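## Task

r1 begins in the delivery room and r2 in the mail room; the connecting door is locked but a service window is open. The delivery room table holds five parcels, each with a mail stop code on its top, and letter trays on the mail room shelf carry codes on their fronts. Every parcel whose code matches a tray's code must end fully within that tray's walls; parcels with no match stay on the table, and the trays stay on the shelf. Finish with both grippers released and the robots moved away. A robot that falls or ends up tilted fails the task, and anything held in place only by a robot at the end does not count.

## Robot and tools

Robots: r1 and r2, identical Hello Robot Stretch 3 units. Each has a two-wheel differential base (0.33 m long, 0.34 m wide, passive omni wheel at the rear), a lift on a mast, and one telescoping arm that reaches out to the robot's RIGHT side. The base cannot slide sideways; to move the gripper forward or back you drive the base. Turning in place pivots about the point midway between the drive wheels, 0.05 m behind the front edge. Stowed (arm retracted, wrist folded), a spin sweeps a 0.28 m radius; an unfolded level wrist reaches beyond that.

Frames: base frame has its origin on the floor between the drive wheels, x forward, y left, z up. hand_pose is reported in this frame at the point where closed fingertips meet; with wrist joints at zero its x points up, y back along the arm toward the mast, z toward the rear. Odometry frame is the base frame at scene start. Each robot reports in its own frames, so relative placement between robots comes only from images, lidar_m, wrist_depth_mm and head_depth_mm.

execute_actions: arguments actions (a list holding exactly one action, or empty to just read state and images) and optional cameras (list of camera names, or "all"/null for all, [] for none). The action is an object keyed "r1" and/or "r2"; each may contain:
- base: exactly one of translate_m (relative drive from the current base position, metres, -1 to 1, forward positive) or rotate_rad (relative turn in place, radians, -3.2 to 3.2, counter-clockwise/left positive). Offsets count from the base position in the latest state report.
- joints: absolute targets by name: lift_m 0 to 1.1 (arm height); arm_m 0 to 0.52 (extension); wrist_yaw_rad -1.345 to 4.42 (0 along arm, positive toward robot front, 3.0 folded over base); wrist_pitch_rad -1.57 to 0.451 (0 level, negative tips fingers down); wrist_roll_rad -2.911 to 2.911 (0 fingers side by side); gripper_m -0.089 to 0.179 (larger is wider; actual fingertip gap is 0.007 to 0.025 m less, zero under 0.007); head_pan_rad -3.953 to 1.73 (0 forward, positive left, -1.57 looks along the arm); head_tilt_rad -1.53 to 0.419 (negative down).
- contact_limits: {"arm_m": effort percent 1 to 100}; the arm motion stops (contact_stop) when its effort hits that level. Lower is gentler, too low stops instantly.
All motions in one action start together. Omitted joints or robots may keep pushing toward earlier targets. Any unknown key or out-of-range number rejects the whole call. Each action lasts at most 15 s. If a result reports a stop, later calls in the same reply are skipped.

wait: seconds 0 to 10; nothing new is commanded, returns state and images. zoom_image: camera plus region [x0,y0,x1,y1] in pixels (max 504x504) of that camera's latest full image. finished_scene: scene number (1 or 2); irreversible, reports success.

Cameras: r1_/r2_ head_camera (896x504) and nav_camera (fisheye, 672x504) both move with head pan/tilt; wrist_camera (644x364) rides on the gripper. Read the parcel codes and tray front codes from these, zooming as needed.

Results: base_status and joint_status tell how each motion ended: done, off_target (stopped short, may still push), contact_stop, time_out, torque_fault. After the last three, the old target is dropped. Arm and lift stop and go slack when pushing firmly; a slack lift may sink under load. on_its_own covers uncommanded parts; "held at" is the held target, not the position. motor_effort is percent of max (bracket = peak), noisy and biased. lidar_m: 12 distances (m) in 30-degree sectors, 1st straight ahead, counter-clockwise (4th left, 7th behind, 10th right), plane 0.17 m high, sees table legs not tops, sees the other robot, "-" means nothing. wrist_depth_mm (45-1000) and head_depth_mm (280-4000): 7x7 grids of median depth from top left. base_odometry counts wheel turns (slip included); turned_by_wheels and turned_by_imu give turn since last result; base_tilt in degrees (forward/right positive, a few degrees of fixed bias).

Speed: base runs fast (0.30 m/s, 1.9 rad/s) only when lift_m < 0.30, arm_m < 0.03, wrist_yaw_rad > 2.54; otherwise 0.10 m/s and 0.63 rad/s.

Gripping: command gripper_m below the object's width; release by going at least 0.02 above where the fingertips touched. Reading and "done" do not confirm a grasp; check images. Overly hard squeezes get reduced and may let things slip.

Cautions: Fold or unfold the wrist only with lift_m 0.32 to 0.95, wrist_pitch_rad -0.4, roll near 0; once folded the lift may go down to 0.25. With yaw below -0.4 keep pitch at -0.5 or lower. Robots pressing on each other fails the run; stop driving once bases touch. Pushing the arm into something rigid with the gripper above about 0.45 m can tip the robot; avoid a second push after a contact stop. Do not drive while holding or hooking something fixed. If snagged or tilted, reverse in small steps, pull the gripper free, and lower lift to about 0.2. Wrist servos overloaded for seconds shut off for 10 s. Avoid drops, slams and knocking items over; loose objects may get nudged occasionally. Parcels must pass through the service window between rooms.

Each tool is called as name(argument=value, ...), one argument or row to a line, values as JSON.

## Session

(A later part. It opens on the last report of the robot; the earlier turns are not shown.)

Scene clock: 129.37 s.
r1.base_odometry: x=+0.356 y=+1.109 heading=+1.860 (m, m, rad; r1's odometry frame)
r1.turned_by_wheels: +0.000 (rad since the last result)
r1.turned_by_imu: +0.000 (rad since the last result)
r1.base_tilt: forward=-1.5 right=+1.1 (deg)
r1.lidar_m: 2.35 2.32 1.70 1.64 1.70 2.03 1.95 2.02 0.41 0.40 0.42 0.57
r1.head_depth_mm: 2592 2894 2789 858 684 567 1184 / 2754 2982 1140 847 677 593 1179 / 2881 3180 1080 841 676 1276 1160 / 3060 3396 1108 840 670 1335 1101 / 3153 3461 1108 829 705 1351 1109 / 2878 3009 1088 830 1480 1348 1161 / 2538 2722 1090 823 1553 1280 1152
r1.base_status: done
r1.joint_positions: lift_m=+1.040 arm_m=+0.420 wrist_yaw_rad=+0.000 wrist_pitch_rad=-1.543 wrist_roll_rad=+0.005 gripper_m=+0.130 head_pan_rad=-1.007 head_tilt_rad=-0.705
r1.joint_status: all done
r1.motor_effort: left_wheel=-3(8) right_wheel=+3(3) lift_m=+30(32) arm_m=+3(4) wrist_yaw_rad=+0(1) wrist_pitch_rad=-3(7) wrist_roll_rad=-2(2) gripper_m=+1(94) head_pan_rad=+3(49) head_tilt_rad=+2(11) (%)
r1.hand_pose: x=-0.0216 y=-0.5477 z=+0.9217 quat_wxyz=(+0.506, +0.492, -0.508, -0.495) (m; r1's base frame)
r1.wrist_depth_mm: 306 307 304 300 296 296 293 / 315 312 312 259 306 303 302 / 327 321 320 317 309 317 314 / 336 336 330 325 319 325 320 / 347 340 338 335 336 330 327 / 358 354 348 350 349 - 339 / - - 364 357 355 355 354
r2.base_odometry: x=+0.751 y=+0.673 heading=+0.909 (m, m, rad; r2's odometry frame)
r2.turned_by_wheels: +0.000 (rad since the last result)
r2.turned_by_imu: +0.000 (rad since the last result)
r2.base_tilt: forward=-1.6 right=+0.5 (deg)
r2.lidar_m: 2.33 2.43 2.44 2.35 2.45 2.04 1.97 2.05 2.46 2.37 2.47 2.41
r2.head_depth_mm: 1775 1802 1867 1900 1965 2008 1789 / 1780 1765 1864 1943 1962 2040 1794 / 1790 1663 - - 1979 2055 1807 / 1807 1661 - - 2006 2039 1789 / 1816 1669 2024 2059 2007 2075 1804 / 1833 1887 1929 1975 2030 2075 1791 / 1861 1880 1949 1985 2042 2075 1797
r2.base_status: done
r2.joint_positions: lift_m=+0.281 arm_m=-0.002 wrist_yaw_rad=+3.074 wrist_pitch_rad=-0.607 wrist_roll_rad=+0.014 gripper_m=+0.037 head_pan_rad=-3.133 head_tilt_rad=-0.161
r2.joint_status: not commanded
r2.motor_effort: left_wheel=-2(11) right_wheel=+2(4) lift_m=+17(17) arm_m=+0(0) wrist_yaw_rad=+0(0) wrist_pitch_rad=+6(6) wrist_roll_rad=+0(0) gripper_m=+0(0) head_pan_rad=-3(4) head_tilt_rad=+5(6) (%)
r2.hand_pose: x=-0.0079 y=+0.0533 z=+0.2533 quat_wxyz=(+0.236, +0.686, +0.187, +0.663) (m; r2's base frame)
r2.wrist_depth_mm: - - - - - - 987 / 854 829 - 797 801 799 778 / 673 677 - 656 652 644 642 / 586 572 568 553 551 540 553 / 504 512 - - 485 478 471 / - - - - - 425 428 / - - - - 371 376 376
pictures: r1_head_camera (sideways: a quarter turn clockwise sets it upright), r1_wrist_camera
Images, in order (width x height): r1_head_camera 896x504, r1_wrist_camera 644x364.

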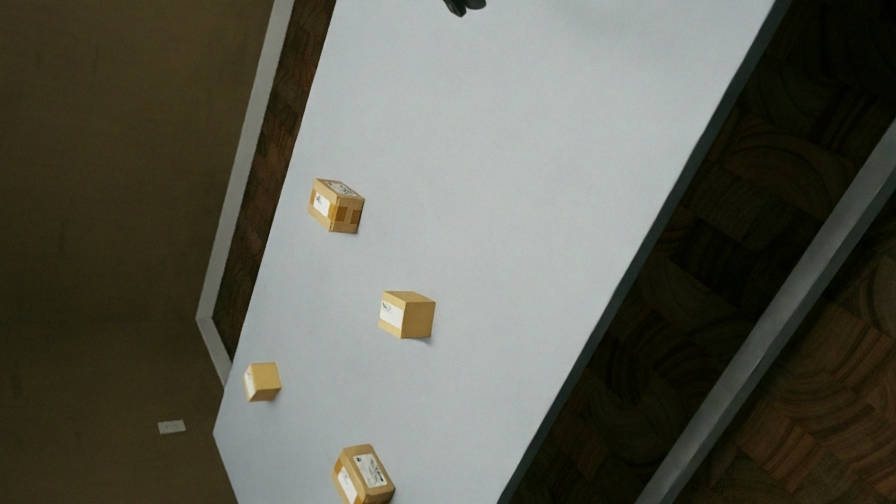

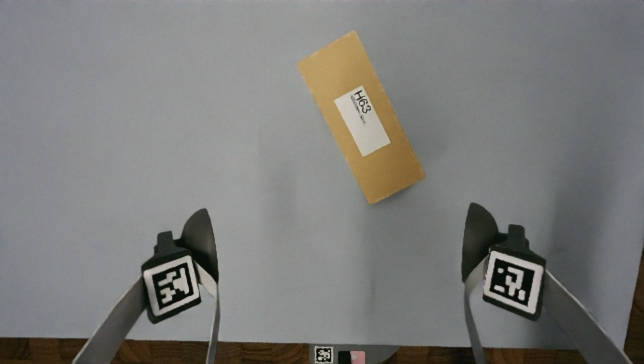

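execute_actions(
  actions=[
    {"r1": {"base": {"translate_m": 0.65}, "joints": {"lift_m": 1.08, "arm_m": 0.52, "wrist_pitch_rad": -1.3, "gripper_m": 0.02, "head_pan_rad": -1.3, "head_tilt_rad": -0.75}}, "r2": {"base": {"translate_m": -1.0}, "joints": {"head_pan_rad": -3.19, "head_tilt_rad": -0.45}}},
  ],
  cameras=["r1_head_camera", "r1_wrist_camera", "r2_head_camera"],
)

Scene clock: 153.20 s.
r1.base_odometry: x=+0.171 y=+1.732 heading=+1.860 (m, m, rad; r1's odometry frame)
r1.turned_by_wheels: +0.000 (rad since the last result)
r1.turned_by_imu: +0.002 (rad since the last result)
r1.base_tilt: forward=-1.6 right=+0.9 (deg)
r1.lidar_m: 1.71 1.78 1.70 1.63 1.70 2.34 2.60 0.57 0.42 0.40 0.42 0.57
r1.head_depth_mm: 2494 2920 1066 815 662 595 1164 / 2593 2908 1041 810 657 1259 1160 / 2624 2992 1048 809 655 1284 1111 / 2698 3033 996 803 651 1296 1104 / 2805 3086 1028 797 646 1326 1102 / 2895 3160 1024 792 662 1323 1102 / 2639 2810 2469 785 677 1085 1116
r1.base_status: done
r1.joint_positions: lift_m=+1.080 arm_m=+0.520 wrist_yaw_rad=+0.000 wrist_pitch_rad=-1.306 wrist_roll_rad=+0.005 gripper_m=+0.020 head_pan_rad=-1.293 head_tilt_rad=-0.741
r1.joint_status: all done
r1.motor_effort: left_wheel=-3(4) right_wheel=+3(8) lift_m=+31(33) arm_m=+3(4) wrist_yaw_rad=+1(0) wrist_pitch_rad=+3(3) wrist_roll_rad=-2(3) gripper_m=+0(95) head_pan_rad=-4(26) head_tilt_rad=-5(11) (%)
r1.hand_pose: x=-0.0216 y=-0.7084 z=+0.9649 quat_wxyz=(+0.560, +0.429, -0.563, -0.431) (m; r1's base frame)
r1.wrist_depth_mm: 400 372 385 390 383 347 374 / 391 388 383 384 377 335 377 / 390 390 377 380 373 370 367 / 384 382 379 380 366 366 367 / 378 379 373 372 367 364 361 / 379 372 373 367 362 357 361 / 374 376 334 362 360 311 355
r2.base_odometry: x=+0.136 y=-0.116 heading=+0.909 (m, m, rad; r2's odometry frame)
r2.turned_by_wheels: +0.000 (rad since the last result)
r2.turned_by_imu: +0.000 (rad since the last result)
r2.base_tilt: forward=-1.6 right=+0.5 (deg)
r2.lidar_m: 3.30 3.30 2.44 2.35 1.36 1.00 0.97 1.02 1.40 2.36 2.46 3.38
r2.head_depth_mm: 816 864 932 1005 1109 1230 1322 / - - - 1001 1110 1233 1316 / - - - 1056 1110 1226 1317 / - - 3999 1061 1123 1240 1325 / - - - 1058 1123 1245 1319 / - - - 1061 1120 1244 1325 / - 987 990 1010 1125 1242 1325
r2.base_status: done
r2.joint_positions: lift_m=+0.281 arm_m=-0.002 wrist_yaw_rad=+3.074 wrist_pitch_rad=-0.607 wrist_roll_rad=+0.014 gripper_m=+0.037 head_pan_rad=-3.183 head_tilt_rad=-0.445
r2.joint_status: all done
r2.motor_effort: left_wheel=-2(10) right_wheel=+2(5) lift_m=+17(17) arm_m=+0(0) wrist_yaw_rad=+0(0) wrist_pitch_rad=+6(6) wrist_roll_rad=+0(0) gripper_m=+0(0) head_pan_rad=-3(10) head_tilt_rad=-2(26) (%)
r2.hand_pose: x=-0.0079 y=+0.0533 z=+0.2533 quat_wxyz=(+0.236, +0.686, +0.187, +0.663) (m; r2's base frame)
r2.wrist_depth_mm: - - - - - - 971 / 840 841 - 798 810 805 778 / 707 680 - 676 659 652 635 / 573 571 565 564 550 546 545 / 491 521 - - 488 478 480 / - - - - - 422 422 / - - - - 374 377 376
pictures: r1_head_camera (sideways: a quarter turn clockwise sets it upright), r1_wrist_camera, r2_head_camera (sideways: a quarter turn clockwise sets it upright)
Images, in order (width x height): r1_head_camera 896x504, r1_wrist_camera 644x364, r2_head_camera 896x504.

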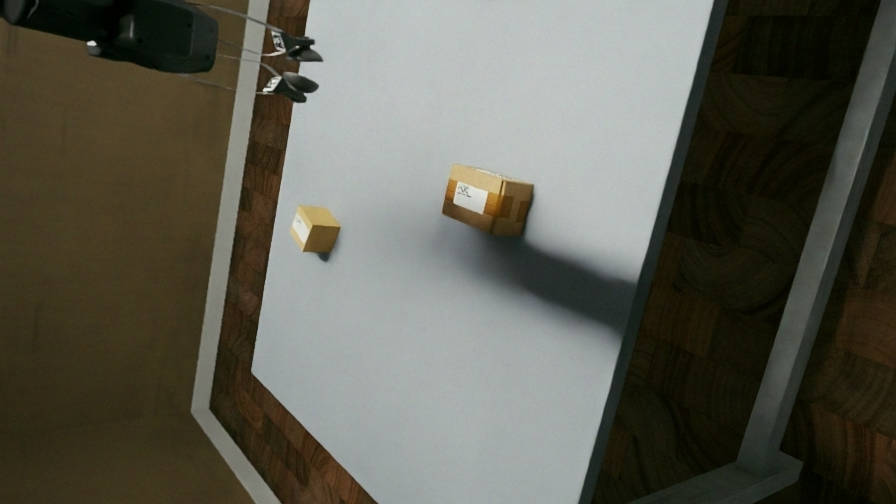

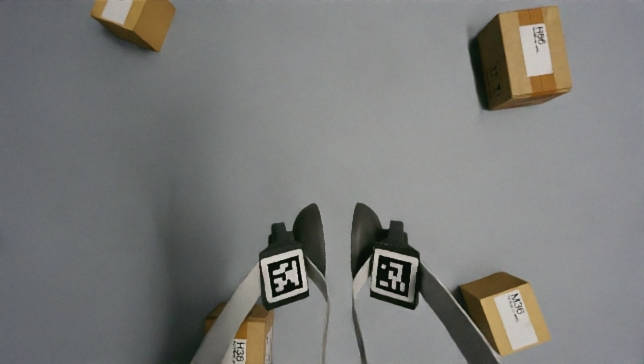

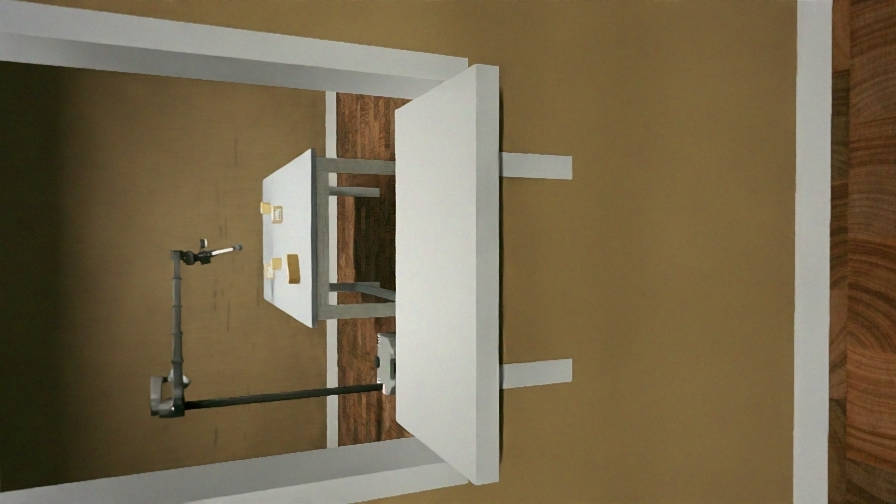

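zoom_image(
  camera="r1_wrist_camera",
  region=[495, 5, 585, 95],
)

zoom_image(
  camera="r1_wrist_camera",
  region=[200, 264, 560, 364],
)

zoom_image(
  camera="r1_head_camera",
  region=[435, 155, 535, 245],
)

zoom_image(
  camera="r1_head_camera",
  region=[280, 195, 350, 265],
)

Region (495, 5, 585, 95) of r1_wrist_camera's 644x364 image, scaled by 5.600.

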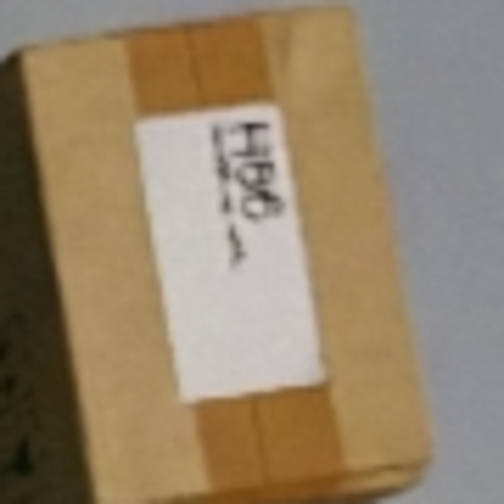

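Region (200, 264, 560, 364) of r1_wrist_camera's 644x364 image, scaled by 1.400.

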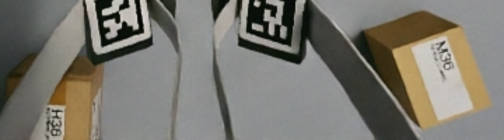

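Region (435, 155, 535, 245) of r1_head_camera's 896x504 image, scaled by 5.040, with more detail than that image has; it fills the top 454 rows of this view, and the rest is white.

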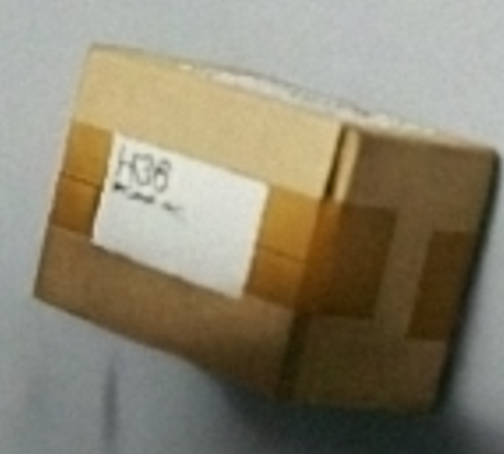

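Region (280, 195, 350, 265) of r1_head_camera's 896x504 image, scaled by 7.200, with more detail than that image has.

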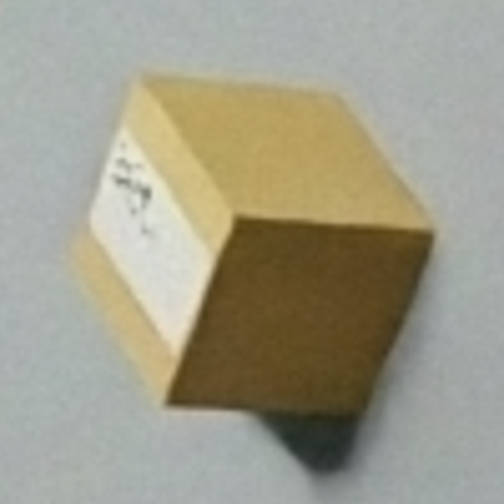

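execute_actions(
  actions=[
    {"r1": {"joints": {"lift_m": 1.02, "wrist_pitch_rad": -1.05}}, "r2": {"joints": {"wrist_pitch_rad": -0.4, "wrist_roll_rad": 0.0}}},
  ],
  cameras=["r1_wrist_camera"],
)

Scene clock: 173.70 s.
r1.base_odometry: x=+0.171 y=+1.732 heading=+1.860 (m, m, rad; r1's odometry frame)
r1.turned_by_wheels: +0.000 (rad since the last result)
r1.turned_by_imu: +0.001 (rad since the last result)
r1.base_tilt: forward=-1.8 right=+1.0 (deg)
r1.lidar_m: 1.71 1.77 1.69 1.64 1.70 2.34 2.60 0.57 0.42 0.40 0.42 0.57
r1.head_depth_mm: 2501 - 1044 818 661 596 1159 / 2574 2901 1058 809 656 1258 1156 / 2634 2977 1046 803 653 1281 1115 / 2731 3078 997 803 650 1303 1104 / 2801 3076 1033 795 648 1328 1104 / 2888 3140 1022 791 663 1329 1100 / 2634 2807 2478 785 678 1085 1118
r1.base_status: not commanded
r1.joint_positions: lift_m=+1.020 arm_m=+0.520 wrist_yaw_rad=+0.000 wrist_pitch_rad=-1.062 wrist_roll_rad=+0.005 gripper_m=+0.020 head_pan_rad=-1.293 head_tilt_rad=-0.741
r1.joint_status: all done
r1.motor_effort: left_wheel=-3(3) right_wheel=+3(3) lift_m=+22(25) arm_m=+3(3) wrist_yaw_rad=+0(0) wrist_pitch_rad=+5(8) wrist_roll_rad=-2(3) gripper_m=+0(0) head_pan_rad=-4(4) head_tilt_rad=-4(5) (%)
r1.hand_pose: x=-0.0216 y=-0.7685 z=+0.9234 quat_wxyz=(+0.608, +0.357, -0.611, -0.359) (m; r1's base frame)
r1.wrist_depth_mm: 426 412 413 408 404 399 395 / 402 344 389 391 383 377 375 / 376 369 375 365 361 324 350 / 358 351 354 351 345 334 331 / 337 339 335 332 328 325 322 / 324 321 320 312 313 310 309 / 310 303 306 303 299 297 293
r2.base_odometry: x=+0.136 y=-0.116 heading=+0.909 (m, m, rad; r2's odometry frame)
r2.turned_by_wheels: +0.000 (rad since the last result)
r2.turned_by_imu: +0.000 (rad since the last result)
r2.base_tilt: forward=-1.6 right=+0.5 (deg)
r2.lidar_m: 3.31 3.30 2.44 2.35 1.36 1.01 0.97 1.02 1.40 2.36 2.46 3.39
r2.head_depth_mm: 819 866 936 1007 1108 1222 1308 / - - - 1004 1114 1226 1319 / - - - 1057 1117 1235 1317 / - - 3964 1058 1117 1238 1315 / - - - 1064 1119 1232 1315 / - - - 1060 1120 1239 1323 / - 989 981 1012 1127 1251 1319
r2.base_status: not commanded
r2.joint_positions: lift_m=+0.281 arm_m=-0.002 wrist_yaw_rad=+3.074 wrist_pitch_rad=-0.423 wrist_roll_rad=+0.005 gripper_m=+0.037 head_pan_rad=-3.183 head_tilt_rad=-0.445
r2.joint_status: all done
r2.motor_effort: left_wheel=-2(2) right_wheel=+2(2) lift_m=+18(17) arm_m=+1(0) wrist_yaw_rad=+0(0) wrist_pitch_rad=+13(13) wrist_roll_rad=-2(2) gripper_m=+0(0) head_pan_rad=-4(4) head_tilt_rad=-3(3) (%)
r2.hand_pose: x=-0.0061 y=+0.0803 z=+0.2921 quat_wxyz=(+0.173, +0.697, +0.125, +0.684) (m; r2's base frame)
r2.wrist_depth_mm: - - - - - - - / - - - - - - - / 965 959 - 975 949 940 938 / 763 746 - 744 735 722 726 / 625 607 - 614 618 600 590 / 516 511 - 527 - 502 498 / 456 - - - 426 435 444
pictures: r1_wrist_camera
Images, in order (width x height): r1_wrist_camera 644x364.

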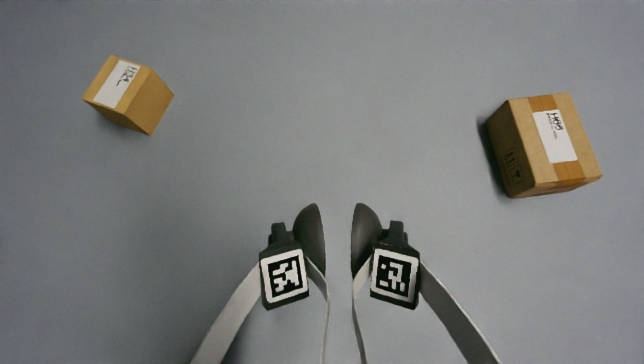

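zoom_image(
  camera="r1_wrist_camera",
  region=[80, 50, 170, 130],
)

zoom_image(
  camera="r1_wrist_camera",
  region=[515, 90, 605, 170],
)

Region (80, 50, 170, 130) of r1_wrist_camera's 644x364 image, scaled by 5.600.

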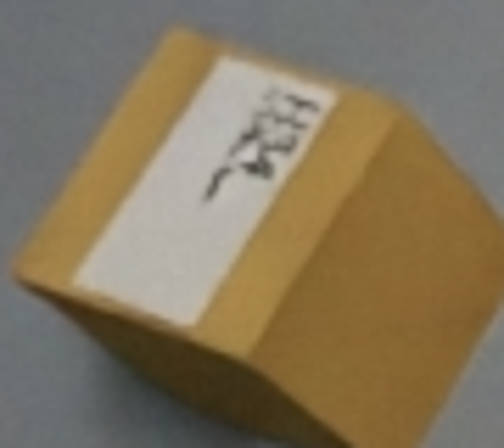

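Region (515, 90, 605, 170) of r1_wrist_camera's 644x364 image, scaled by 5.600.

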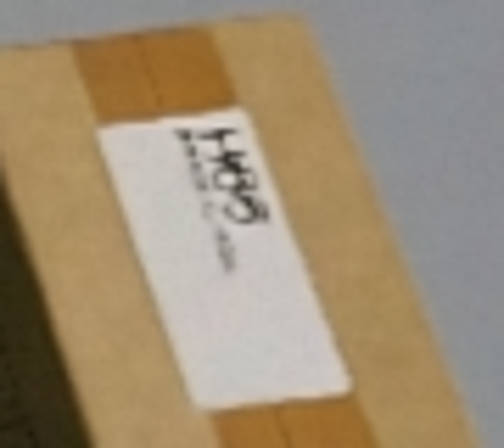

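execute_actions(
  actions=[
    {"r1": {"base": {"translate_m": 0.09}, "joints": {"lift_m": 1.0, "arm_m": 0.45, "wrist_pitch_rad": -1.57, "gripper_m": 0.13}}, "r2": {"base": {"translate_m": -0.2}}},
  ],
  cameras=["r1_wrist_camera"],
)

Scene clock: 188.57 s.
r1.base_odometry: x=+0.145 y=+1.818 heading=+1.860 (m, m, rad; r1's odometry frame)
r1.turned_by_wheels: +0.000 (rad since the last result)
r1.turned_by_imu: +0.001 (rad since the last result)
r1.base_tilt: forward=-1.5 right=+1.0 (deg)
r1.lidar_m: 1.62 1.68 1.69 1.63 1.70 2.33 2.69 0.57 0.42 0.40 0.42 0.56
r1.head_depth_mm: 2456 - 984 796 659 596 1163 / 2595 2844 1032 809 658 1261 1163 / 2619 2969 994 801 654 1281 1115 / 2674 3042 1036 801 651 1306 1109 / 2802 3071 1031 799 648 1319 1097 / 2816 3093 2471 790 661 1321 1098 / 2485 2682 2444 789 675 960 1136
r1.base_status: done
r1.joint_positions: lift_m=+1.000 arm_m=+0.450 wrist_yaw_rad=+0.000 wrist_pitch_rad=-1.549 wrist_roll_rad=+0.005 gripper_m=+0.130 head_pan_rad=-1.293 head_tilt_rad=-0.741
r1.joint_status: all done
joint sent to its limit — the command would take r1.wrist_pitch_rad past its lower limit, so that joint was sent only as far as its limit.
r1.motor_effort: left_wheel=-4(4) right_wheel=+3(7) lift_m=+23(23) arm_m=-3(1) wrist_yaw_rad=+0(1) wrist_pitch_rad=-3(3) wrist_roll_rad=-3(3) gripper_m=+0(93) head_pan_rad=-4(4) head_tilt_rad=-5(5) (%)
r1.hand_pose: x=-0.0216 y=-0.5768 z=+0.8822 quat_wxyz=(+0.504, +0.493, -0.506, -0.496) (m; r1's base frame)
r1.wrist_depth_mm: 269 266 265 262 259 258 256 / 275 273 272 270 269 265 263 / 285 282 281 277 275 274 270 / 292 289 291 234 282 282 282 / 301 297 297 242 291 287 289 / 309 310 309 305 303 - 295 / 323 319 318 316 312 307 306
r2.base_odometry: x=+0.013 y=-0.274 heading=+0.909 (m, m, rad; r2's odometry frame)
r2.turned_by_wheels: +0.000 (rad since the last result)
r2.turned_by_imu: +0.000 (rad since the last result)
r2.base_tilt: forward=-1.6 right=+0.5 (deg)
r2.lidar_m: 3.50 3.33 2.44 2.36 1.08 0.80 0.77 0.81 1.11 2.36 2.46 3.38
r2.head_depth_mm: - 794 793 814 849 968 1081 / - - - 998 787 966 1087 / - - 3250 1003 789 968 1087 / - - 3346 1001 793 972 1085 / - - - 1006 796 974 1093 / - - - 1002 795 978 1091 / - - - 920 798 978 1101
r2.base_status: done
r2.joint_positions: lift_m=+0.281 arm_m=-0.002 wrist_yaw_rad=+3.074 wrist_pitch_rad=-0.422 wrist_roll_rad=+0.004 gripper_m=+0.037 head_pan_rad=-3.183 head_tilt_rad=-0.445
r2.joint_status: not commanded
r2.motor_effort: left_wheel=-2(11) right_wheel=+3(6) lift_m=+17(17) arm_m=+0(0) wrist_yaw_rad=+0(1) wrist_pitch_rad=+12(13) wrist_roll_rad=-2(2) gripper_m=-1(0) head_pan_rad=-4(3) head_tilt_rad=-3(3) (%)
r2.hand_pose: x=-0.0061 y=+0.0804 z=+0.2924 quat_wxyz=(+0.172, +0.697, +0.125, +0.685) (m; r2's base frame)
r2.wrist_depth_mm: - - - - - - - / 957 - - - - - - / 923 993 - 943 964 928 928 / 746 742 - 740 738 718 727 / 611 607 - 606 631 606 593 / 509 518 - 529 - 510 506 / 460 - - - 433 439 434
pictures: r1_wrist_camera
Images, in order (width x height): r1_wrist_camera 644x364.

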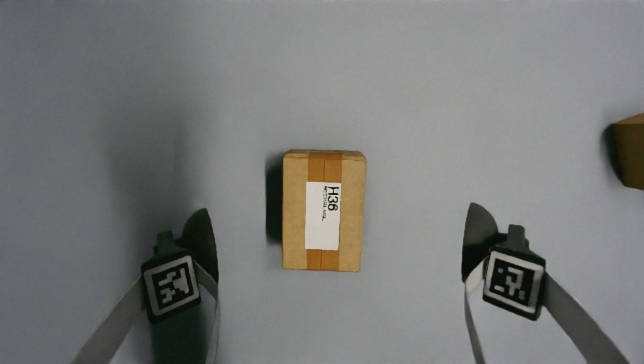

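execute_actions(
  actions=[
    {"r1": {"base": {"translate_m": 0.01}, "joints": {"lift_m": 0.91, "arm_m": 0.443, "head_pan_rad": -1.5, "head_tilt_rad": -0.75}}, "r2": {"base": {"translate_m": -0.1}}},
  ],
  cameras=["r1_wrist_camera", "r1_head_camera"],
)

Scene clock: 198.53 s.
r1.base_odometry: x=+0.142 y=+1.828 heading=+1.860 (m, m, rad; r1's odometry frame)
r1.turned_by_wheels: +0.000 (rad since the last result)
r1.turned_by_imu: +0.001 (rad since the last result)
r1.base_tilt: forward=-1.6 right=+0.9 (deg)
r1.lidar_m: 1.61 1.68 1.70 1.64 1.70 2.34 2.70 0.57 0.42 0.40 0.42 0.56
r1.head_depth_mm: 2558 2834 - 788 644 1263 1112 / 2568 2791 1015 811 658 1288 1114 / 2600 2861 - 781 655 1278 1094 / 2633 2937 1002 799 652 1300 1110 / 2665 2992 1029 798 648 1299 1098 / 2675 2981 1019 791 645 1284 1094 / 2708 2946 1021 784 640 1313 1074
r1.base_status: done
r1.joint_positions: lift_m=+0.910 arm_m=+0.443 wrist_yaw_rad=+0.000 wrist_pitch_rad=-1.549 wrist_roll_rad=+0.005 gripper_m=+0.130 head_pan_rad=-1.493 head_tilt_rad=-0.741
r1.joint_status: all done
r1.motor_effort: left_wheel=-3(6) right_wheel=+3(8) lift_m=+22(21) arm_m=-2(7) wrist_yaw_rad=+0(0) wrist_pitch_rad=-2(2) wrist_roll_rad=-2(2) gripper_m=+0(1) head_pan_rad=-4(24) head_tilt_rad=-5(6) (%)
r1.hand_pose: x=-0.0216 y=-0.5696 z=+0.7922 quat_wxyz=(+0.504, +0.493, -0.506, -0.496) (m; r1's base frame)
r1.wrist_depth_mm: 180 180 178 176 176 174 173 / 186 185 183 181 182 179 178 / 192 191 189 186 188 184 184 / 196 197 195 143 189 191 189 / 203 202 201 146 195 194 194 / 210 209 206 150 200 - 200 / 218 216 215 156 210 209 206
r2.base_odometry: x=-0.048 y=-0.353 heading=+0.909 (m, m, rad; r2's odometry frame)
r2.turned_by_wheels: +0.000 (rad since the last result)
r2.turned_by_imu: +0.000 (rad since the last result)
r2.base_tilt: forward=-1.6 right=+0.5 (deg)
r2.lidar_m: 3.60 3.32 2.44 2.38 0.94 0.70 0.67 0.70 0.98 2.35 2.46 3.38
r2.head_depth_mm: - - - 795 682 835 933 / - - - 3188 683 836 937 / - - 3283 2555 684 841 940 / - - 3241 3164 684 842 943 / - - - 2524 687 837 944 / - - - 3193 687 845 948 / - - - 3195 689 851 944
r2.base_status: done
r2.joint_positions: lift_m=+0.281 arm_m=-0.002 wrist_yaw_rad=+3.074 wrist_pitch_rad=-0.422 wrist_roll_rad=+0.004 gripper_m=+0.037 head_pan_rad=-3.183 head_tilt_rad=-0.445
r2.joint_status: not commanded
r2.motor_effort: left_wheel=-2(11) right_wheel=+1(5) lift_m=+17(18) arm_m=+1(0) wrist_yaw_rad=+0(0) wrist_pitch_rad=+12(12) wrist_roll_rad=-2(3) gripper_m=+0(0) head_pan_rad=-3(4) head_tilt_rad=-2(2) (%)
r2.hand_pose: x=-0.0061 y=+0.0805 z=+0.2924 quat_wxyz=(+0.172, +0.697, +0.124, +0.685) (m; r2's base frame)
r2.wrist_depth_mm: 858 - - - - - - / 847 - - - - - - / 849 973 - 954 943 951 951 / 766 756 - 750 728 737 723 / 602 607 - 604 625 603 593 / 517 515 - 524 - 509 502 / 456 - - - 430 443 435
pictures: r1_head_camera (sideways: a quarter turn clockwise sets it upright), r1_wrist_camera
Images, in order (width x height): r1_head_camera 896x504, r1_wrist_camera 644x364.

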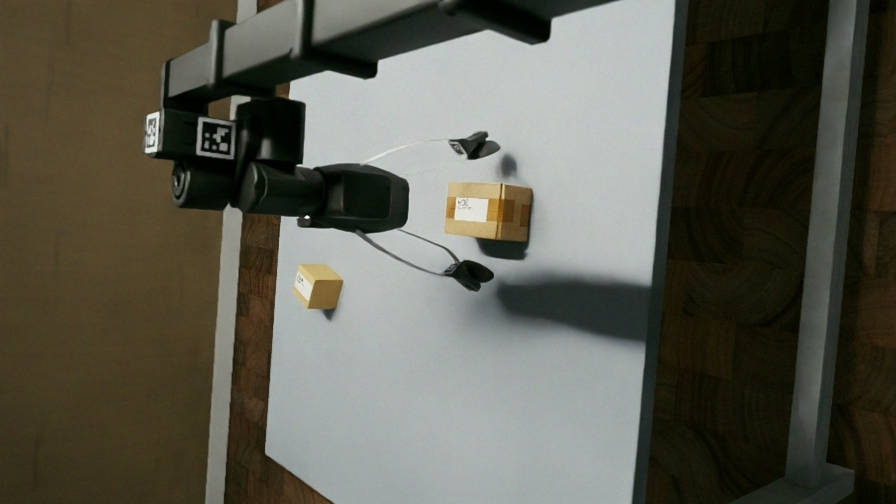

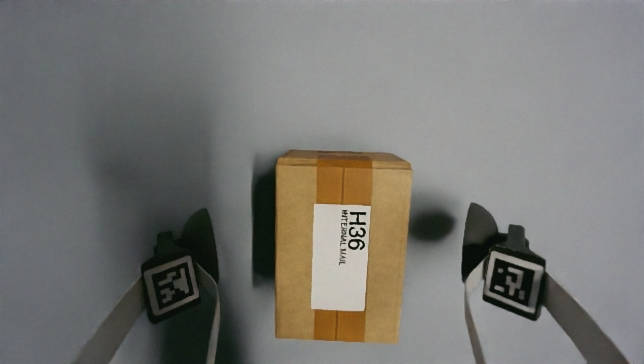

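execute_actions(
  actions=[
    {"r1": {"joints": {"lift_m": 0.897, "gripper_m": 0.085}}},
  ],
  cameras=["r1_wrist_camera", "r1_head_camera"],
)

Scene clock: 205.33 s.
r1.base_odometry: x=+0.142 y=+1.828 heading=+1.860 (m, m, rad; r1's odometry frame)
r1.turned_by_wheels: +0.000 (rad since the last result)
r1.turned_by_imu: +0.001 (rad since the last result)
r1.base_tilt: forward=-1.4 right=+0.9 (deg)
r1.lidar_m: 1.61 1.67 1.70 1.63 1.70 2.33 2.70 0.57 0.42 0.40 0.42 0.56
r1.head_depth_mm: 2583 2809 - 791 642 1277 1124 / 2570 2787 1009 812 659 1287 1116 / 2605 2825 - 782 652 1283 1090 / 2618 3001 1006 799 651 1296 1113 / 2681 2933 1030 798 649 1305 1105 / 2681 2943 1027 794 644 1294 1093 / 2687 2961 1012 785 641 1310 1080
r1.base_status: not commanded
r1.joint_positions: lift_m=+0.897 arm_m=+0.443 wrist_yaw_rad=+0.000 wrist_pitch_rad=-1.550 wrist_roll_rad=+0.005 gripper_m=+0.085 head_pan_rad=-1.493 head_tilt_rad=-0.741
r1.joint_status: all done
r1.motor_effort: left_wheel=-3(3) right_wheel=+4(2) lift_m=+22(21) arm_m=-2(2) wrist_yaw_rad=+1(1) wrist_pitch_rad=-2(2) wrist_roll_rad=-3(3) gripper_m=-3(93) head_pan_rad=-4(4) head_tilt_rad=-5(4) (%)
r1.hand_pose: x=-0.0216 y=-0.5694 z=+0.7792 quat_wxyz=(+0.504, +0.493, -0.506, -0.496) (m; r1's base frame)
r1.wrist_depth_mm: 168 168 166 165 164 163 162 / 174 173 172 170 169 168 166 / 179 178 176 175 173 172 171 / 184 183 182 129 142 177 176 / 190 189 186 133 132 182 180 / 197 195 193 137 138 188 187 / 203 202 200 142 193 195 193
r2.base_odometry: x=-0.048 y=-0.353 heading=+0.909 (m, m, rad; r2's odometry frame)
r2.turned_by_wheels: +0.000 (rad since the last result)
r2.turned_by_imu: +0.000 (rad since the last result)
r2.base_tilt: forward=-1.6 right=+0.5 (deg)
r2.lidar_m: 3.60 3.31 2.44 2.38 0.94 0.70 0.67 0.70 0.98 2.36 2.46 3.39
r2.head_depth_mm: - - - 799 681 832 928 / - - - 3243 682 836 936 / - - 3252 2533 683 837 938 / - - 3298 3224 688 839 940 / - - - 2577 688 841 943 / - - - 3217 690 845 945 / - - - 3257 690 850 948
r2.base_status: not commanded
r2.joint_positions: lift_m=+0.281 arm_m=-0.002 wrist_yaw_rad=+3.074 wrist_pitch_rad=-0.422 wrist_roll_rad=+0.004 gripper_m=+0.037 head_pan_rad=-3.183 head_tilt_rad=-0.445
r2.joint_status: not commanded
r2.motor_effort: left_wheel=-2(2) right_wheel=+2(2) lift_m=+17(17) arm_m=+0(0) wrist_yaw_rad=+0(1) wrist_pitch_rad=+12(12) wrist_roll_rad=-2(2) gripper_m=+0(0) head_pan_rad=-4(3) head_tilt_rad=-3(2) (%)
r2.hand_pose: x=-0.0061 y=+0.0805 z=+0.2924 quat_wxyz=(+0.172, +0.697, +0.124, +0.685) (m; r2's base frame)
r2.wrist_depth_mm: 862 - - - - - - / 864 - - - - - - / 856 967 - 960 947 936 914 / 747 744 - 744 750 720 738 / 618 616 - 606 624 595 593 / 521 511 - 532 - 505 502 / 463 - - - 431 440 439
pictures: r1_head_camera (sideways: a quarter turn clockwise sets it upright), r1_wrist_camera
Images, in order (width x height): r1_head_camera 896x504, r1_wrist_camera 644x364.

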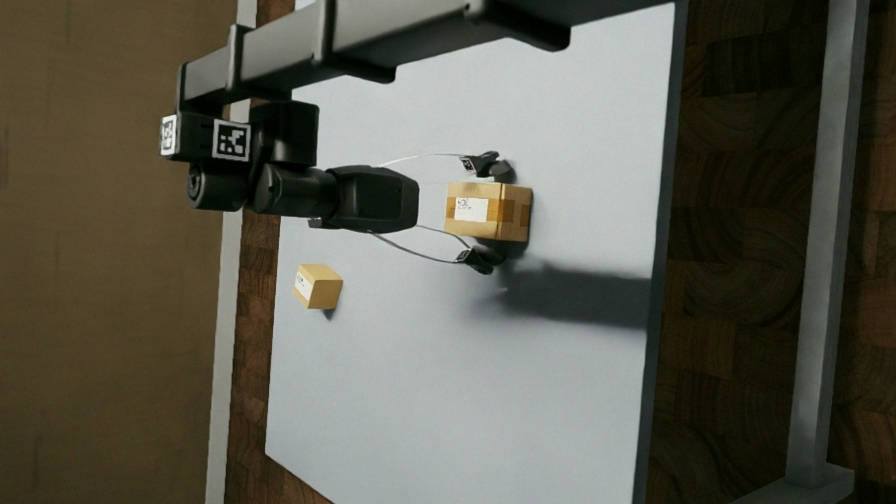

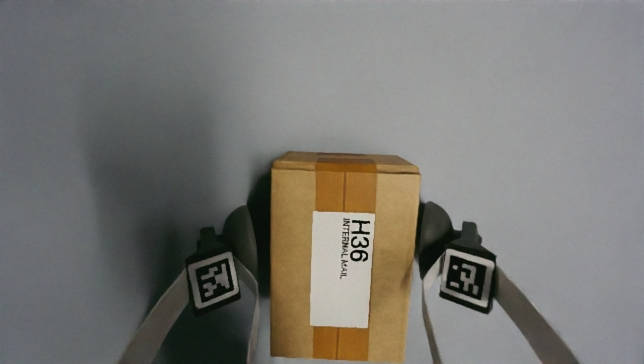

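execute_actions(
  actions=[
    {"r1": {"joints": {"gripper_m": 0.02}}},
  ],
  cameras=[],
)

execute_actions(
  actions=[
    {"r1": {"joints": {"lift_m": 0.95}}},
  ],
  cameras=["r1_wrist_camera"],
)

Scene clock: 209.00 s.
r1.base_odometry: x=+0.142 y=+1.828 heading=+1.860 (m, m, rad; r1's odometry frame)
r1.turned_by_wheels: +0.000 (rad since the last result)
r1.turned_by_imu: +0.001 (rad since the last result)
r1.base_tilt: forward=-1.5 right=+1.1 (deg)
r1.lidar_m: 1.61 1.67 1.70 1.63 1.70 2.33 2.70 0.57 0.42 0.40 0.42 0.56
r1.head_depth_mm: 2578 2866 - 786 642 1286 1119 / 2614 2840 1008 810 659 1284 1115 / 2630 2834 - 782 655 1284 1093 / 2608 2934 1008 801 653 1300 1107 / 2687 2992 1032 796 648 1304 1104 / 2669 2965 1026 793 646 1291 1094 / 2702 2991 1017 783 642 1314 1078
r1.base_status: not commanded
r1.joint_positions: lift_m=+0.897 arm_m=+0.443 wrist_yaw_rad=+0.000 wrist_pitch_rad=-1.553 wrist_roll_rad=+0.005 gripper_m=+0.021 head_pan_rad=-1.493 head_tilt_rad=-0.741
r1.joint_status: all done
r1.motor_effort: left_wheel=-3(3) right_wheel=+1(3) lift_m=+21(21) arm_m=-2(2) wrist_yaw_rad=+0(1) wrist_pitch_rad=-1(2) wrist_roll_rad=-3(2) gripper_m=-22(100) head_pan_rad=-3(3) head_tilt_rad=-4(4) (%)
r1.hand_pose: x=-0.0216 y=-0.5685 z=+0.7793 quat_wxyz=(+0.503, +0.494, -0.505, -0.497) (m; r1's base frame)
r1.wrist_depth_mm: 169 167 166 165 164 163 161 / 174 173 171 169 168 168 166 / 179 177 176 175 174 172 171 / 184 182 181 127 137 177 176 / 190 189 187 130 129 183 181 / 198 196 191 135 134 189 187 / 203 202 200 139 194 196 194
r2.base_odometry: x=-0.048 y=-0.353 heading=+0.909 (m, m, rad; r2's odometry frame)
r2.turned_by_wheels: +0.000 (rad since the last result)
r2.turned_by_imu: +0.000 (rad since the last result)
r2.base_tilt: forward=-1.6 right=+0.6 (deg)
r2.lidar_m: 3.60 3.31 2.44 2.37 0.94 0.70 0.68 0.70 0.98 2.36 2.45 3.37
r2.head_depth_mm: - - - 800 682 831 931 / - - - 3201 683 836 934 / - - 3261 2555 683 838 943 / - - 3351 3227 682 842 942 / - - - 2565 689 846 941 / - - - 3229 687 845 950 / - - - 3248 688 844 946
r2.base_status: not commanded
r2.joint_positions: lift_m=+0.281 arm_m=-0.002 wrist_yaw_rad=+3.074 wrist_pitch_rad=-0.422 wrist_roll_rad=+0.004 gripper_m=+0.037 head_pan_rad=-3.183 head_tilt_rad=-0.445
r2.joint_status: not commanded
r2.motor_effort: left_wheel=-2(2) right_wheel=+2(3) lift_m=+17(17) arm_m=+0(1) wrist_yaw_rad=+0(0) wrist_pitch_rad=+12(12) wrist_roll_rad=-2(2) gripper_m=+0(0) head_pan_rad=-4(3) head_tilt_rad=-3(3) (%)
r2.hand_pose: x=-0.0061 y=+0.0805 z=+0.2924 quat_wxyz=(+0.172, +0.697, +0.124, +0.685) (m; r2's base frame)
r2.wrist_depth_mm: 867 - - - - - - / 854 - - - - - - / 834 981 - 946 953 965 930 / 737 746 - 745 722 742 726 / 617 615 - 598 627 608 593 / 514 517 - 525 - 503 505 / 458 - - - 428 440 434
pictures: none
No camera images: the call's "cameras" was empty. Leave "cameras" out to get every camera's image.

Scene clock: 210.30 s.
r1.base_odometry: x=+0.142 y=+1.828 heading=+1.860 (m, m, rad; r1's odometry frame)
r1.turned_by_wheels: +0.000 (rad since the last result)
r1.turned_by_imu: +0.000 (rad since the last result)
r1.base_tilt: forward=-1.6 right=+1.1 (deg)
r1.lidar_m: 1.61 1.67 1.69 1.64 1.70 2.33 2.70 0.57 0.42 0.40 0.42 0.56
r1.head_depth_mm: 2598 - 984 815 661 1261 1117 / 2565 - 1059 811 655 1285 1113 / 2594 - 1005 731 652 1281 1090 / 2650 2899 1000 774 652 1293 1108 / 2628 2992 1031 796 647 1304 1102 / 2683 2960 1023 789 643 1292 1096 / 2683 2973 1015 785 641 1319 1077
r1.base_status: not commanded
r1.joint_positions: lift_m=+0.950 arm_m=+0.443 wrist_yaw_rad=+0.000 wrist_pitch_rad=-1.553 wrist_roll_rad=+0.005 gripper_m=+0.021 head_pan_rad=-1.493 head_tilt_rad=-0.741
r1.joint_status: all done
r1.motor_effort: left_wheel=-3(3) right_wheel=+4(2) lift_m=+31(32) arm_m=-2(3) wrist_yaw_rad=+0(0) wrist_pitch_rad=-1(1) wrist_roll_rad=-3(3) gripper_m=-21(22) head_pan_rad=-4(4) head_tilt_rad=-5(5) (%)
r1.hand_pose: x=-0.0216 y=-0.5685 z=+0.8319 quat_wxyz=(+0.503, +0.494, -0.505, -0.497) (m; r1's base frame)
r1.wrist_depth_mm: 218 217 215 212 214 211 210 / 225 224 223 222 219 216 215 / 233 230 229 227 224 223 222 / 241 238 236 127 137 229 229 / 247 245 242 130 129 237 235 / 257 254 248 134 134 244 244 / 262 262 261 139 252 255 250
r2.base_odometry: x=-0.048 y=-0.353 heading=+0.909 (m, m, rad; r2's odometry frame)
r2.turned_by_wheels: +0.000 (rad since the last result)
r2.turned_by_imu: +0.000 (rad since the last result)
r2.base_tilt: forward=-1.6 right=+0.5 (deg)
r2.lidar_m: 3.59 3.32 2.44 2.37 0.94 0.70 0.67 0.70 0.97 2.35 2.45 3.37
r2.head_depth_mm: - - - 799 679 838 929 / - - - 3226 683 836 937 / - - 3253 2535 682 839 937 / - - 3281 3199 683 840 941 / - - - 2565 687 840 941 / - - - 3221 687 846 949 / - - - 3255 689 842 950
r2.base_status: not commanded
r2.joint_positions: lift_m=+0.281 arm_m=-0.002 wrist_yaw_rad=+3.074 wrist_pitch_rad=-0.422 wrist_roll_rad=+0.004 gripper_m=+0.037 head_pan_rad=-3.183 head_tilt_rad=-0.445
r2.joint_status: not commanded
r2.motor_effort: left_wheel=-2(2) right_wheel=+2(3) lift_m=+17(17) arm_m=+0(1) wrist_yaw_rad=+1(0) wrist_pitch_rad=+12(12) wrist_roll_rad=-2(2) gripper_m=+0(0) head_pan_rad=-3(4) head_tilt_rad=-3(3) (%)
r2.hand_pose: x=-0.0061 y=+0.0805 z=+0.2924 quat_wxyz=(+0.172, +0.697, +0.124, +0.685) (m; r2's base frame)
r2.wrist_depth_mm: 842 - - - - - - / 850 - - - - - - / 850 968 - 971 951 980 937 / 738 739 - 732 759 728 734 / 613 614 - 601 627 600 593 / 514 513 - 537 - 508 506 / 458 - - - 433 436 436
pictures: r1_wrist_camera
Images, in order (width x height): r1_wrist_camera 644x364.

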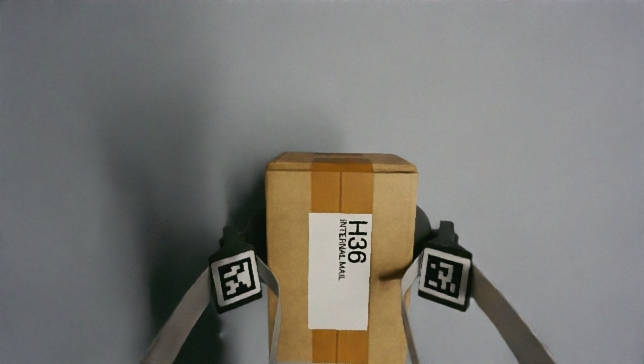

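execute_actions(
  actions=[
    {"r1": {"base": {"rotate_rad": 0.14}, "joints": {"lift_m": 1.0, "arm_m": 0.36}}},
  ],
  cameras=[],
)

execute_actions(
  actions=[
    {"r1": {"base": {"translate_m": -1.0}, "joints": {"lift_m": 1.08, "arm_m": 0.0, "head_pan_rad": -2.6, "head_tilt_rad": -0.9}}, "r2": {"base": {"translate_m": -0.22}, "joints": {"lift_m": 0.9, "head_tilt_rad": -0.8}}},
  ],
  cameras=["r1_nav_camera", "r2_head_camera"],
)

Scene clock: 232.40 s.
r1.base_odometry: x=+0.142 y=+1.828 heading=+2.000 (m, m, rad; r1's odometry frame)
r1.turned_by_wheels: +0.140 (rad since the last result)
r1.turned_by_imu: +0.139 (rad since the last result)
r1.base_tilt: forward=-1.4 right=+0.9 (deg)
r1.lidar_m: 1.61 1.76 1.64 1.64 1.79 2.72 1.03 0.50 0.41 0.40 0.44 1.62
r1.head_depth_mm: 2433 2885 1070 815 661 597 1161 / 2491 - 1057 810 658 1253 1160 / 2578 - - 732 651 1268 1106 / 2684 3082 1042 801 649 1308 1109 / 2753 3007 1036 795 647 1316 1103 / 2809 3054 1025 793 646 1314 1097 / 2725 2940 2431 785 658 951 1115
r1.base_status: done
r1.joint_positions: lift_m=+1.000 arm_m=+0.360 wrist_yaw_rad=+0.000 wrist_pitch_rad=-1.553 wrist_roll_rad=+0.005 gripper_m=+0.021 head_pan_rad=-1.493 head_tilt_rad=-0.741
r1.joint_status: all done
r1.motor_effort: left_wheel=-3(7) right_wheel=+3(9) lift_m=+31(31) arm_m=-3(2) wrist_yaw_rad=+1(1) wrist_pitch_rad=-1(1) wrist_roll_rad=-3(3) gripper_m=-21(22) head_pan_rad=-4(3) head_tilt_rad=-5(4) (%)
r1.hand_pose: x=-0.0216 y=-0.4856 z=+0.8819 quat_wxyz=(+0.503, +0.494, -0.505, -0.497) (m; r1's base frame)
r1.wrist_depth_mm: 266 265 265 261 262 257 256 / 275 273 271 271 268 263 263 / 281 282 281 276 278 275 270 / 292 292 289 127 137 283 279 / 301 301 299 130 130 288 288 / - - 304 135 134 301 299 / - - - 139 308 - 309
r2.base_odometry: x=-0.048 y=-0.353 heading=+0.909 (m, m, rad; r2's odometry frame)
r2.turned_by_wheels: +0.000 (rad since the last result)
r2.turned_by_imu: +0.000 (rad since the last result)
r2.base_tilt: forward=-1.6 right=+0.5 (deg)
r2.lidar_m: 3.60 3.31 2.45 2.38 0.94 0.70 0.67 0.70 0.97 2.35 2.45 3.37
r2.head_depth_mm: - - - 797 683 835 934 / - - - 3188 681 831 935 / - - 3359 2551 682 842 942 / - - 3336 3206 684 841 941 / - - - 2597 683 840 947 / - - - 3307 687 844 950 / - - - 3289 688 845 947
r2.base_status: not commanded
r2.joint_positions: lift_m=+0.281 arm_m=-0.002 wrist_yaw_rad=+3.074 wrist_pitch_rad=-0.422 wrist_roll_rad=+0.004 gripper_m=+0.037 head_pan_rad=-3.183 head_tilt_rad=-0.445
r2.joint_status: not commanded
r2.motor_effort: left_wheel=-2(2) right_wheel=+2(1) lift_m=+17(18) arm_m=+0(0) wrist_yaw_rad=+0(1) wrist_pitch_rad=+12(12) wrist_roll_rad=-2(2) gripper_m=+0(0) head_pan_rad=-3(4) head_tilt_rad=-3(3) (%)
r2.hand_pose: x=-0.0061 y=+0.0805 z=+0.2924 quat_wxyz=(+0.172, +0.697, +0.124, +0.685) (m; r2's base frame)
r2.wrist_depth_mm: 841 - - - - - - / 869 - - - - - - / 852 954 - 971 969 940 931 / 744 753 - 739 735 723 738 / 611 616 - 593 613 588 602 / 520 514 - 532 - 504 501 / 460 - - - 429 438 438
pictures: none
No camera images: the call's "cameras" was empty. Leave "cameras" out to get every camera's image.

Scene clock: 243.63 s.
r1.base_odometry: x=+0.558 y=+0.918 heading=+2.000 (m, m, rad; r1's odometry frame)
r1.turned_by_wheels: +0.000 (rad since the last result)
r1.turned_by_imu: -0.004 (rad since the last result)
r1.base_tilt: forward=-1.5 right=+1.1 (deg)
r1.lidar_m: 2.59 2.23 1.80 1.77 1.93 1.73 1.71 1.86 0.25 0.25 0.29 0.44
r1.head_depth_mm: - 1752 1915 1694 1452 1258 1119 / - 1888 1995 1696 1439 1256 1112 / - 2016 2020 1682 1438 1257 1133 / - 2201 2033 1660 1438 1240 1146 / 2184 2353 2006 1670 1413 1241 1124 / 2377 2444 1994 1654 1411 1248 1121 / 2556 2571 1879 1643 1405 520 -
r1.base_status: done
r1.joint_positions: lift_m=+1.080 arm_m=+0.003 wrist_yaw_rad=+0.000 wrist_pitch_rad=-1.553 wrist_roll_rad=+0.004 gripper_m=+0.021 head_pan_rad=-2.593 head_tilt_rad=-0.889
r1.joint_status: all done
joint sent to its limit — the command would take r1.arm_m past its lower limit, so that joint was sent only as far as its limit.
r1.motor_effort: left_wheel=-2(6) right_wheel=+2(2) lift_m=+31(32) arm_m=-3(4) wrist_yaw_rad=+0(0) wrist_pitch_rad=-1(1) wrist_roll_rad=-2(2) gripper_m=-21(21) head_pan_rad=-4(47) head_tilt_rad=-4(18) (%)
r1.hand_pose: x=-0.0216 y=-0.1281 z=+0.9619 quat_wxyz=(+0.503, +0.495, -0.505, -0.497) (m; r1's base frame)
r1.wrist_depth_mm: 345 340 340 337 338 - - / - - 988 349 348 - - / - - - - - - - / - - - 127 136 - - / - - - 130 129 - - / - - - 134 134 - - / - - - 139 - - -
r2.base_odometry: x=-0.183 y=-0.527 heading=+0.909 (m, m, rad; r2's odometry frame)
r2.turned_by_wheels: +0.000 (rad since the last result)
r2.turned_by_imu: +0.000 (rad since the last result)
r2.base_tilt: forward=-1.6 right=+0.5 (deg)
r2.lidar_m: 3.83 3.31 2.45 1.61 0.63 0.47 0.46 0.48 0.66 1.90 2.45 3.38
r2.head_depth_mm: - 3194 705 - - - - / - 3091 711 - - - - / 2306 3203 711 - - - - / 2315 3233 711 578 733 836 - / 2339 2978 712 561 710 839 - / - 3222 716 564 711 841 - / - 3105 721 565 714 842 -
r2.base_status: done
r2.joint_positions: lift_m=+0.899 arm_m=-0.002 wrist_yaw_rad=+3.074 wrist_pitch_rad=-0.422 wrist_roll_rad=+0.004 gripper_m=+0.037 head_pan_rad=-3.183 head_tilt_rad=-0.790
r2.joint_status: all done
r2.motor_effort: left_wheel=-2(11) right_wheel=+2(4) lift_m=+48(49) arm_m=+0(0) wrist_yaw_rad=+0(1) wrist_pitch_rad=+12(12) wrist_roll_rad=-2(2) gripper_m=+0(0) head_pan_rad=-3(3) head_tilt_rad=-5(29) (%)
r2.hand_pose: x=-0.0061 y=+0.0805 z=+0.9112 quat_wxyz=(+0.172, +0.697, +0.124, +0.685) (m; r2's base frame)
r2.wrist_depth_mm: 569 749 - - - - - / 568 783 - - - - - / 572 828 - - - - - / 562 829 - - - - - / 562 824 - - - - - / 568 819 - - - - - / 560 800 - - - - -
pictures: r1_nav_camera (sideways: a quarter turn counterclockwise sets it upright), r2_head_camera (sideways: a quarter turn clockwise sets it upright)
Images, in order (width x height): r1_nav_camera 672x504, r2_head_camera 896x504.

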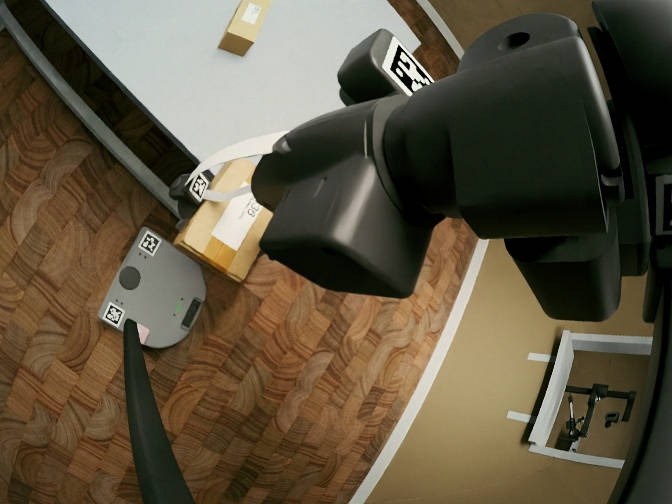

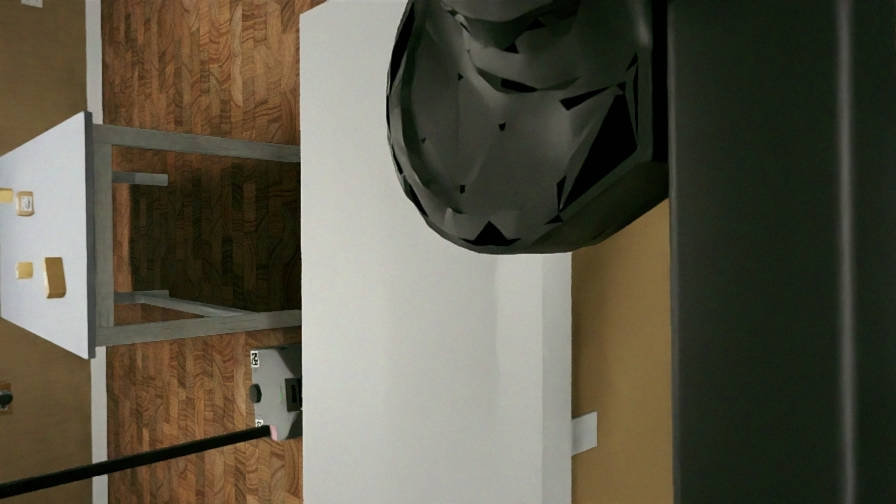

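execute_actions(
  actions=[
    {"r1": {"base": {"translate_m": -0.32}}, "r2": {"joints": {"wrist_yaw_rad": 0.0, "head_pan_rad": -1.5, "head_tilt_rad": -0.7}}},
  ],
  cameras=[],
)

execute_actions(
  actions=[
    {"r1": {"base": {"rotate_rad": 0.375}}, "r2": {"joints": {"wrist_pitch_rad": -1.57, "gripper_m": 0.13, "lift_m": 0.98}}},
  ],
  cameras=[],
)

Scene clock: 256.43 s.
r1.base_odometry: x=+0.691 y=+0.627 heading=+2.000 (m, m, rad; r1's odometry frame)
r1.turned_by_wheels: +0.000 (rad since the last result)
r1.turned_by_imu: -0.001 (rad since the last result)
r1.base_tilt: forward=-1.6 right=+0.9 (deg)
r1.lidar_m: 1.69 2.29 1.84 1.81 1.76 1.41 1.40 1.52 2.28 0.89 0.33 0.35
r1.head_depth_mm: - 1433 1588 1695 1447 1256 1116 / - 1530 1742 1682 1443 1258 1109 / - 1657 1873 1674 1431 1249 1139 / - 1807 1957 1668 1430 1245 1135 / 1794 1961 2015 1672 1418 1245 1120 / 1945 2211 1972 1656 1416 1246 1108 / 2103 2325 1884 1648 1423 1269 -
r1.base_status: done
r1.joint_positions: lift_m=+1.080 arm_m=+0.003 wrist_yaw_rad=+0.000 wrist_pitch_rad=-1.553 wrist_roll_rad=+0.004 gripper_m=+0.021 head_pan_rad=-2.593 head_tilt_rad=-0.889
r1.joint_status: not commanded
r1.motor_effort: left_wheel=-2(7) right_wheel=+2(2) lift_m=+31(31) arm_m=-2(2) wrist_yaw_rad=+0(0) wrist_pitch_rad=-1(1) wrist_roll_rad=-2(2) gripper_m=-21(22) head_pan_rad=-4(3) head_tilt_rad=-5(5) (%)
r1.hand_pose: x=-0.0216 y=-0.1281 z=+0.9619 quat_wxyz=(+0.503, +0.495, -0.505, -0.497) (m; r1's base frame)
r1.wrist_depth_mm: 347 346 - - - - - / 360 439 - - - - - / - - - - - - - / - - - 127 137 - - / - - - 130 129 - - / - - - 135 134 - - / - - - 139 - - -
r2.base_odometry: x=-0.183 y=-0.527 heading=+0.909 (m, m, rad; r2's odometry frame)
r2.turned_by_wheels: +0.000 (rad since the last result)
r2.turned_by_imu: +0.000 (rad since the last result)
r2.base_tilt: forward=-1.6 right=+0.5 (deg)
r2.lidar_m: 3.82 3.33 2.45 1.60 0.63 0.47 0.46 0.48 0.66 1.89 2.45 3.36
r2.head_depth_mm: 1923 2096 2051 1862 1615 - - / 1969 2186 2439 2047 1721 - - / 1990 2205 2451 2056 1739 - - / 2004 2240 2489 2067 1653 1380 1177 / 2003 2304 2513 2075 1653 1370 1168 / 2011 2325 2510 2061 1658 1373 1175 / 2058 2339 2593 2079 1651 1378 1177
r2.base_status: not commanded
r2.joint_positions: lift_m=+0.899 arm_m=-0.002 wrist_yaw_rad=+0.003 wrist_pitch_rad=-0.422 wrist_roll_rad=+0.003 gripper_m=+0.037 head_pan_rad=-1.507 head_tilt_rad=-0.705
r2.joint_status: all done
r2.motor_effort: left_wheel=-2(2) right_wheel=+2(3) lift_m=+48(48) arm_m=+0(0) wrist_yaw_rad=-2(3) wrist_pitch_rad=+12(12) wrist_roll_rad=-1(2) gripper_m=+0(0) head_pan_rad=+4(45) head_tilt_rad=+2(16) (%)
r2.hand_pose: x=-0.0209 y=-0.3668 z=+0.9112 quat_wxyz=(+0.691, +0.149, -0.692, -0.148) (m; r2's base frame)
r2.wrist_depth_mm: - - - - - 974 613 / - - - - - 936 606 / - - - - - 938 610 / - - - - - 933 597 / - - - - - 943 600 / - - - - - 917 595 / - - - - - 866 596
pictures: none
No camera images: the call's "cameras" was empty. Leave "cameras" out to get every camera's image.

Scene clock: 258.00 s.
r1.base_odometry: x=+0.691 y=+0.627 heading=+2.374 (m, m, rad; r1's odometry frame)
r1.turned_by_wheels: +0.375 (rad since the last result)
r1.turned_by_imu: +0.370 (rad since the last result)
r1.base_tilt: forward=-1.6 right=+1.1 (deg)
r1.lidar_m: 2.61 1.89 1.82 1.89 1.46 1.40 1.45 1.96 2.94 0.36 0.33 0.82
r1.head_depth_mm: - 1781 1874 1692 1445 1260 1113 / - 2016 2028 1695 1440 1257 1106 / - 2281 2040 1684 1433 1254 1140 / - 2494 2006 1673 1428 1250 1131 / 2897 2498 2026 1667 1425 1247 1114 / 2730 2490 1989 1653 1415 1243 1118 / 2599 2597 1858 1651 1406 1281 -
r1.base_status: done
r1.joint_positions: lift_m=+1.080 arm_m=+0.003 wrist_yaw_rad=+0.000 wrist_pitch_rad=-1.553 wrist_roll_rad=+0.004 gripper_m=+0.021 head_pan_rad=-2.593 head_tilt_rad=-0.889
r1.joint_status: not commanded
r1.motor_effort: left_wheel=-3(8) right_wheel=+3(4) lift_m=+31(31) arm_m=-2(3) wrist_yaw_rad=+0(0) wrist_pitch_rad=-1(1) wrist_roll_rad=-2(2) gripper_m=-22(22) head_pan_rad=-4(4) head_tilt_rad=-5(5) (%)
r1.hand_pose: x=-0.0216 y=-0.1281 z=+0.9619 quat_wxyz=(+0.503, +0.495, -0.505, -0.497) (m; r1's base frame)
r1.wrist_depth_mm: - - 487 - - - - / - - - - - - - / - - - - - - - / - - - 127 136 - - / - - - 130 130 - - / - - - 134 134 - - / - - - 139 - - -
r2.base_odometry: x=-0.183 y=-0.527 heading=+0.909 (m, m, rad; r2's odometry frame)
r2.turned_by_wheels: +0.000 (rad since the last result)
r2.turned_by_imu: +0.000 (rad since the last result)
r2.base_tilt: forward=-1.6 right=+0.5 (deg)
r2.lidar_m: 3.81 3.31 2.45 1.61 0.64 0.47 0.46 0.47 0.66 1.89 2.45 3.37
r2.head_depth_mm: 1895 2083 2053 1889 - - - / 1950 2187 2453 2064 - - - / 1988 2229 2478 2061 1658 - - / 2034 2227 2523 2081 1651 1369 1167 / 2006 2254 2543 2076 1643 1378 1176 / 2033 2311 2535 2075 1661 1380 1173 / 2077 2325 2591 2094 1644 1370 1179
r2.base_status: not commanded
r2.joint_positions: lift_m=+0.979 arm_m=-0.002 wrist_yaw_rad=+0.002 wrist_pitch_rad=-1.562 wrist_roll_rad=+0.003 gripper_m=+0.130 head_pan_rad=-1.507 head_tilt_rad=-0.705
r2.joint_status: all done
r2.motor_effort: left_wheel=-2(2) right_wheel=+2(2) lift_m=+48(45) arm_m=+0(0) wrist_yaw_rad=-2(2) wrist_pitch_rad=-4(11) wrist_roll_rad=-1(1) gripper_m=+0(81) head_pan_rad=+3(3) head_tilt_rad=+2(2) (%)
r2.hand_pose: x=-0.0217 y=-0.1212 z=+0.8616 quat_wxyz=(+0.502, +0.498, -0.502, -0.498) (m; r2's base frame)
r2.wrist_depth_mm: 992 967 950 953 928 875 586 / - - - 935 941 885 589 / - - - 998 982 906 577 / - - - - - 875 576 / - - - - - 818 571 / - - - - - - 573 / - - - - - 904 508
pictures: none
No camera images: the call's "cameras" was empty. Leave "cameras" out to get every camera's image.


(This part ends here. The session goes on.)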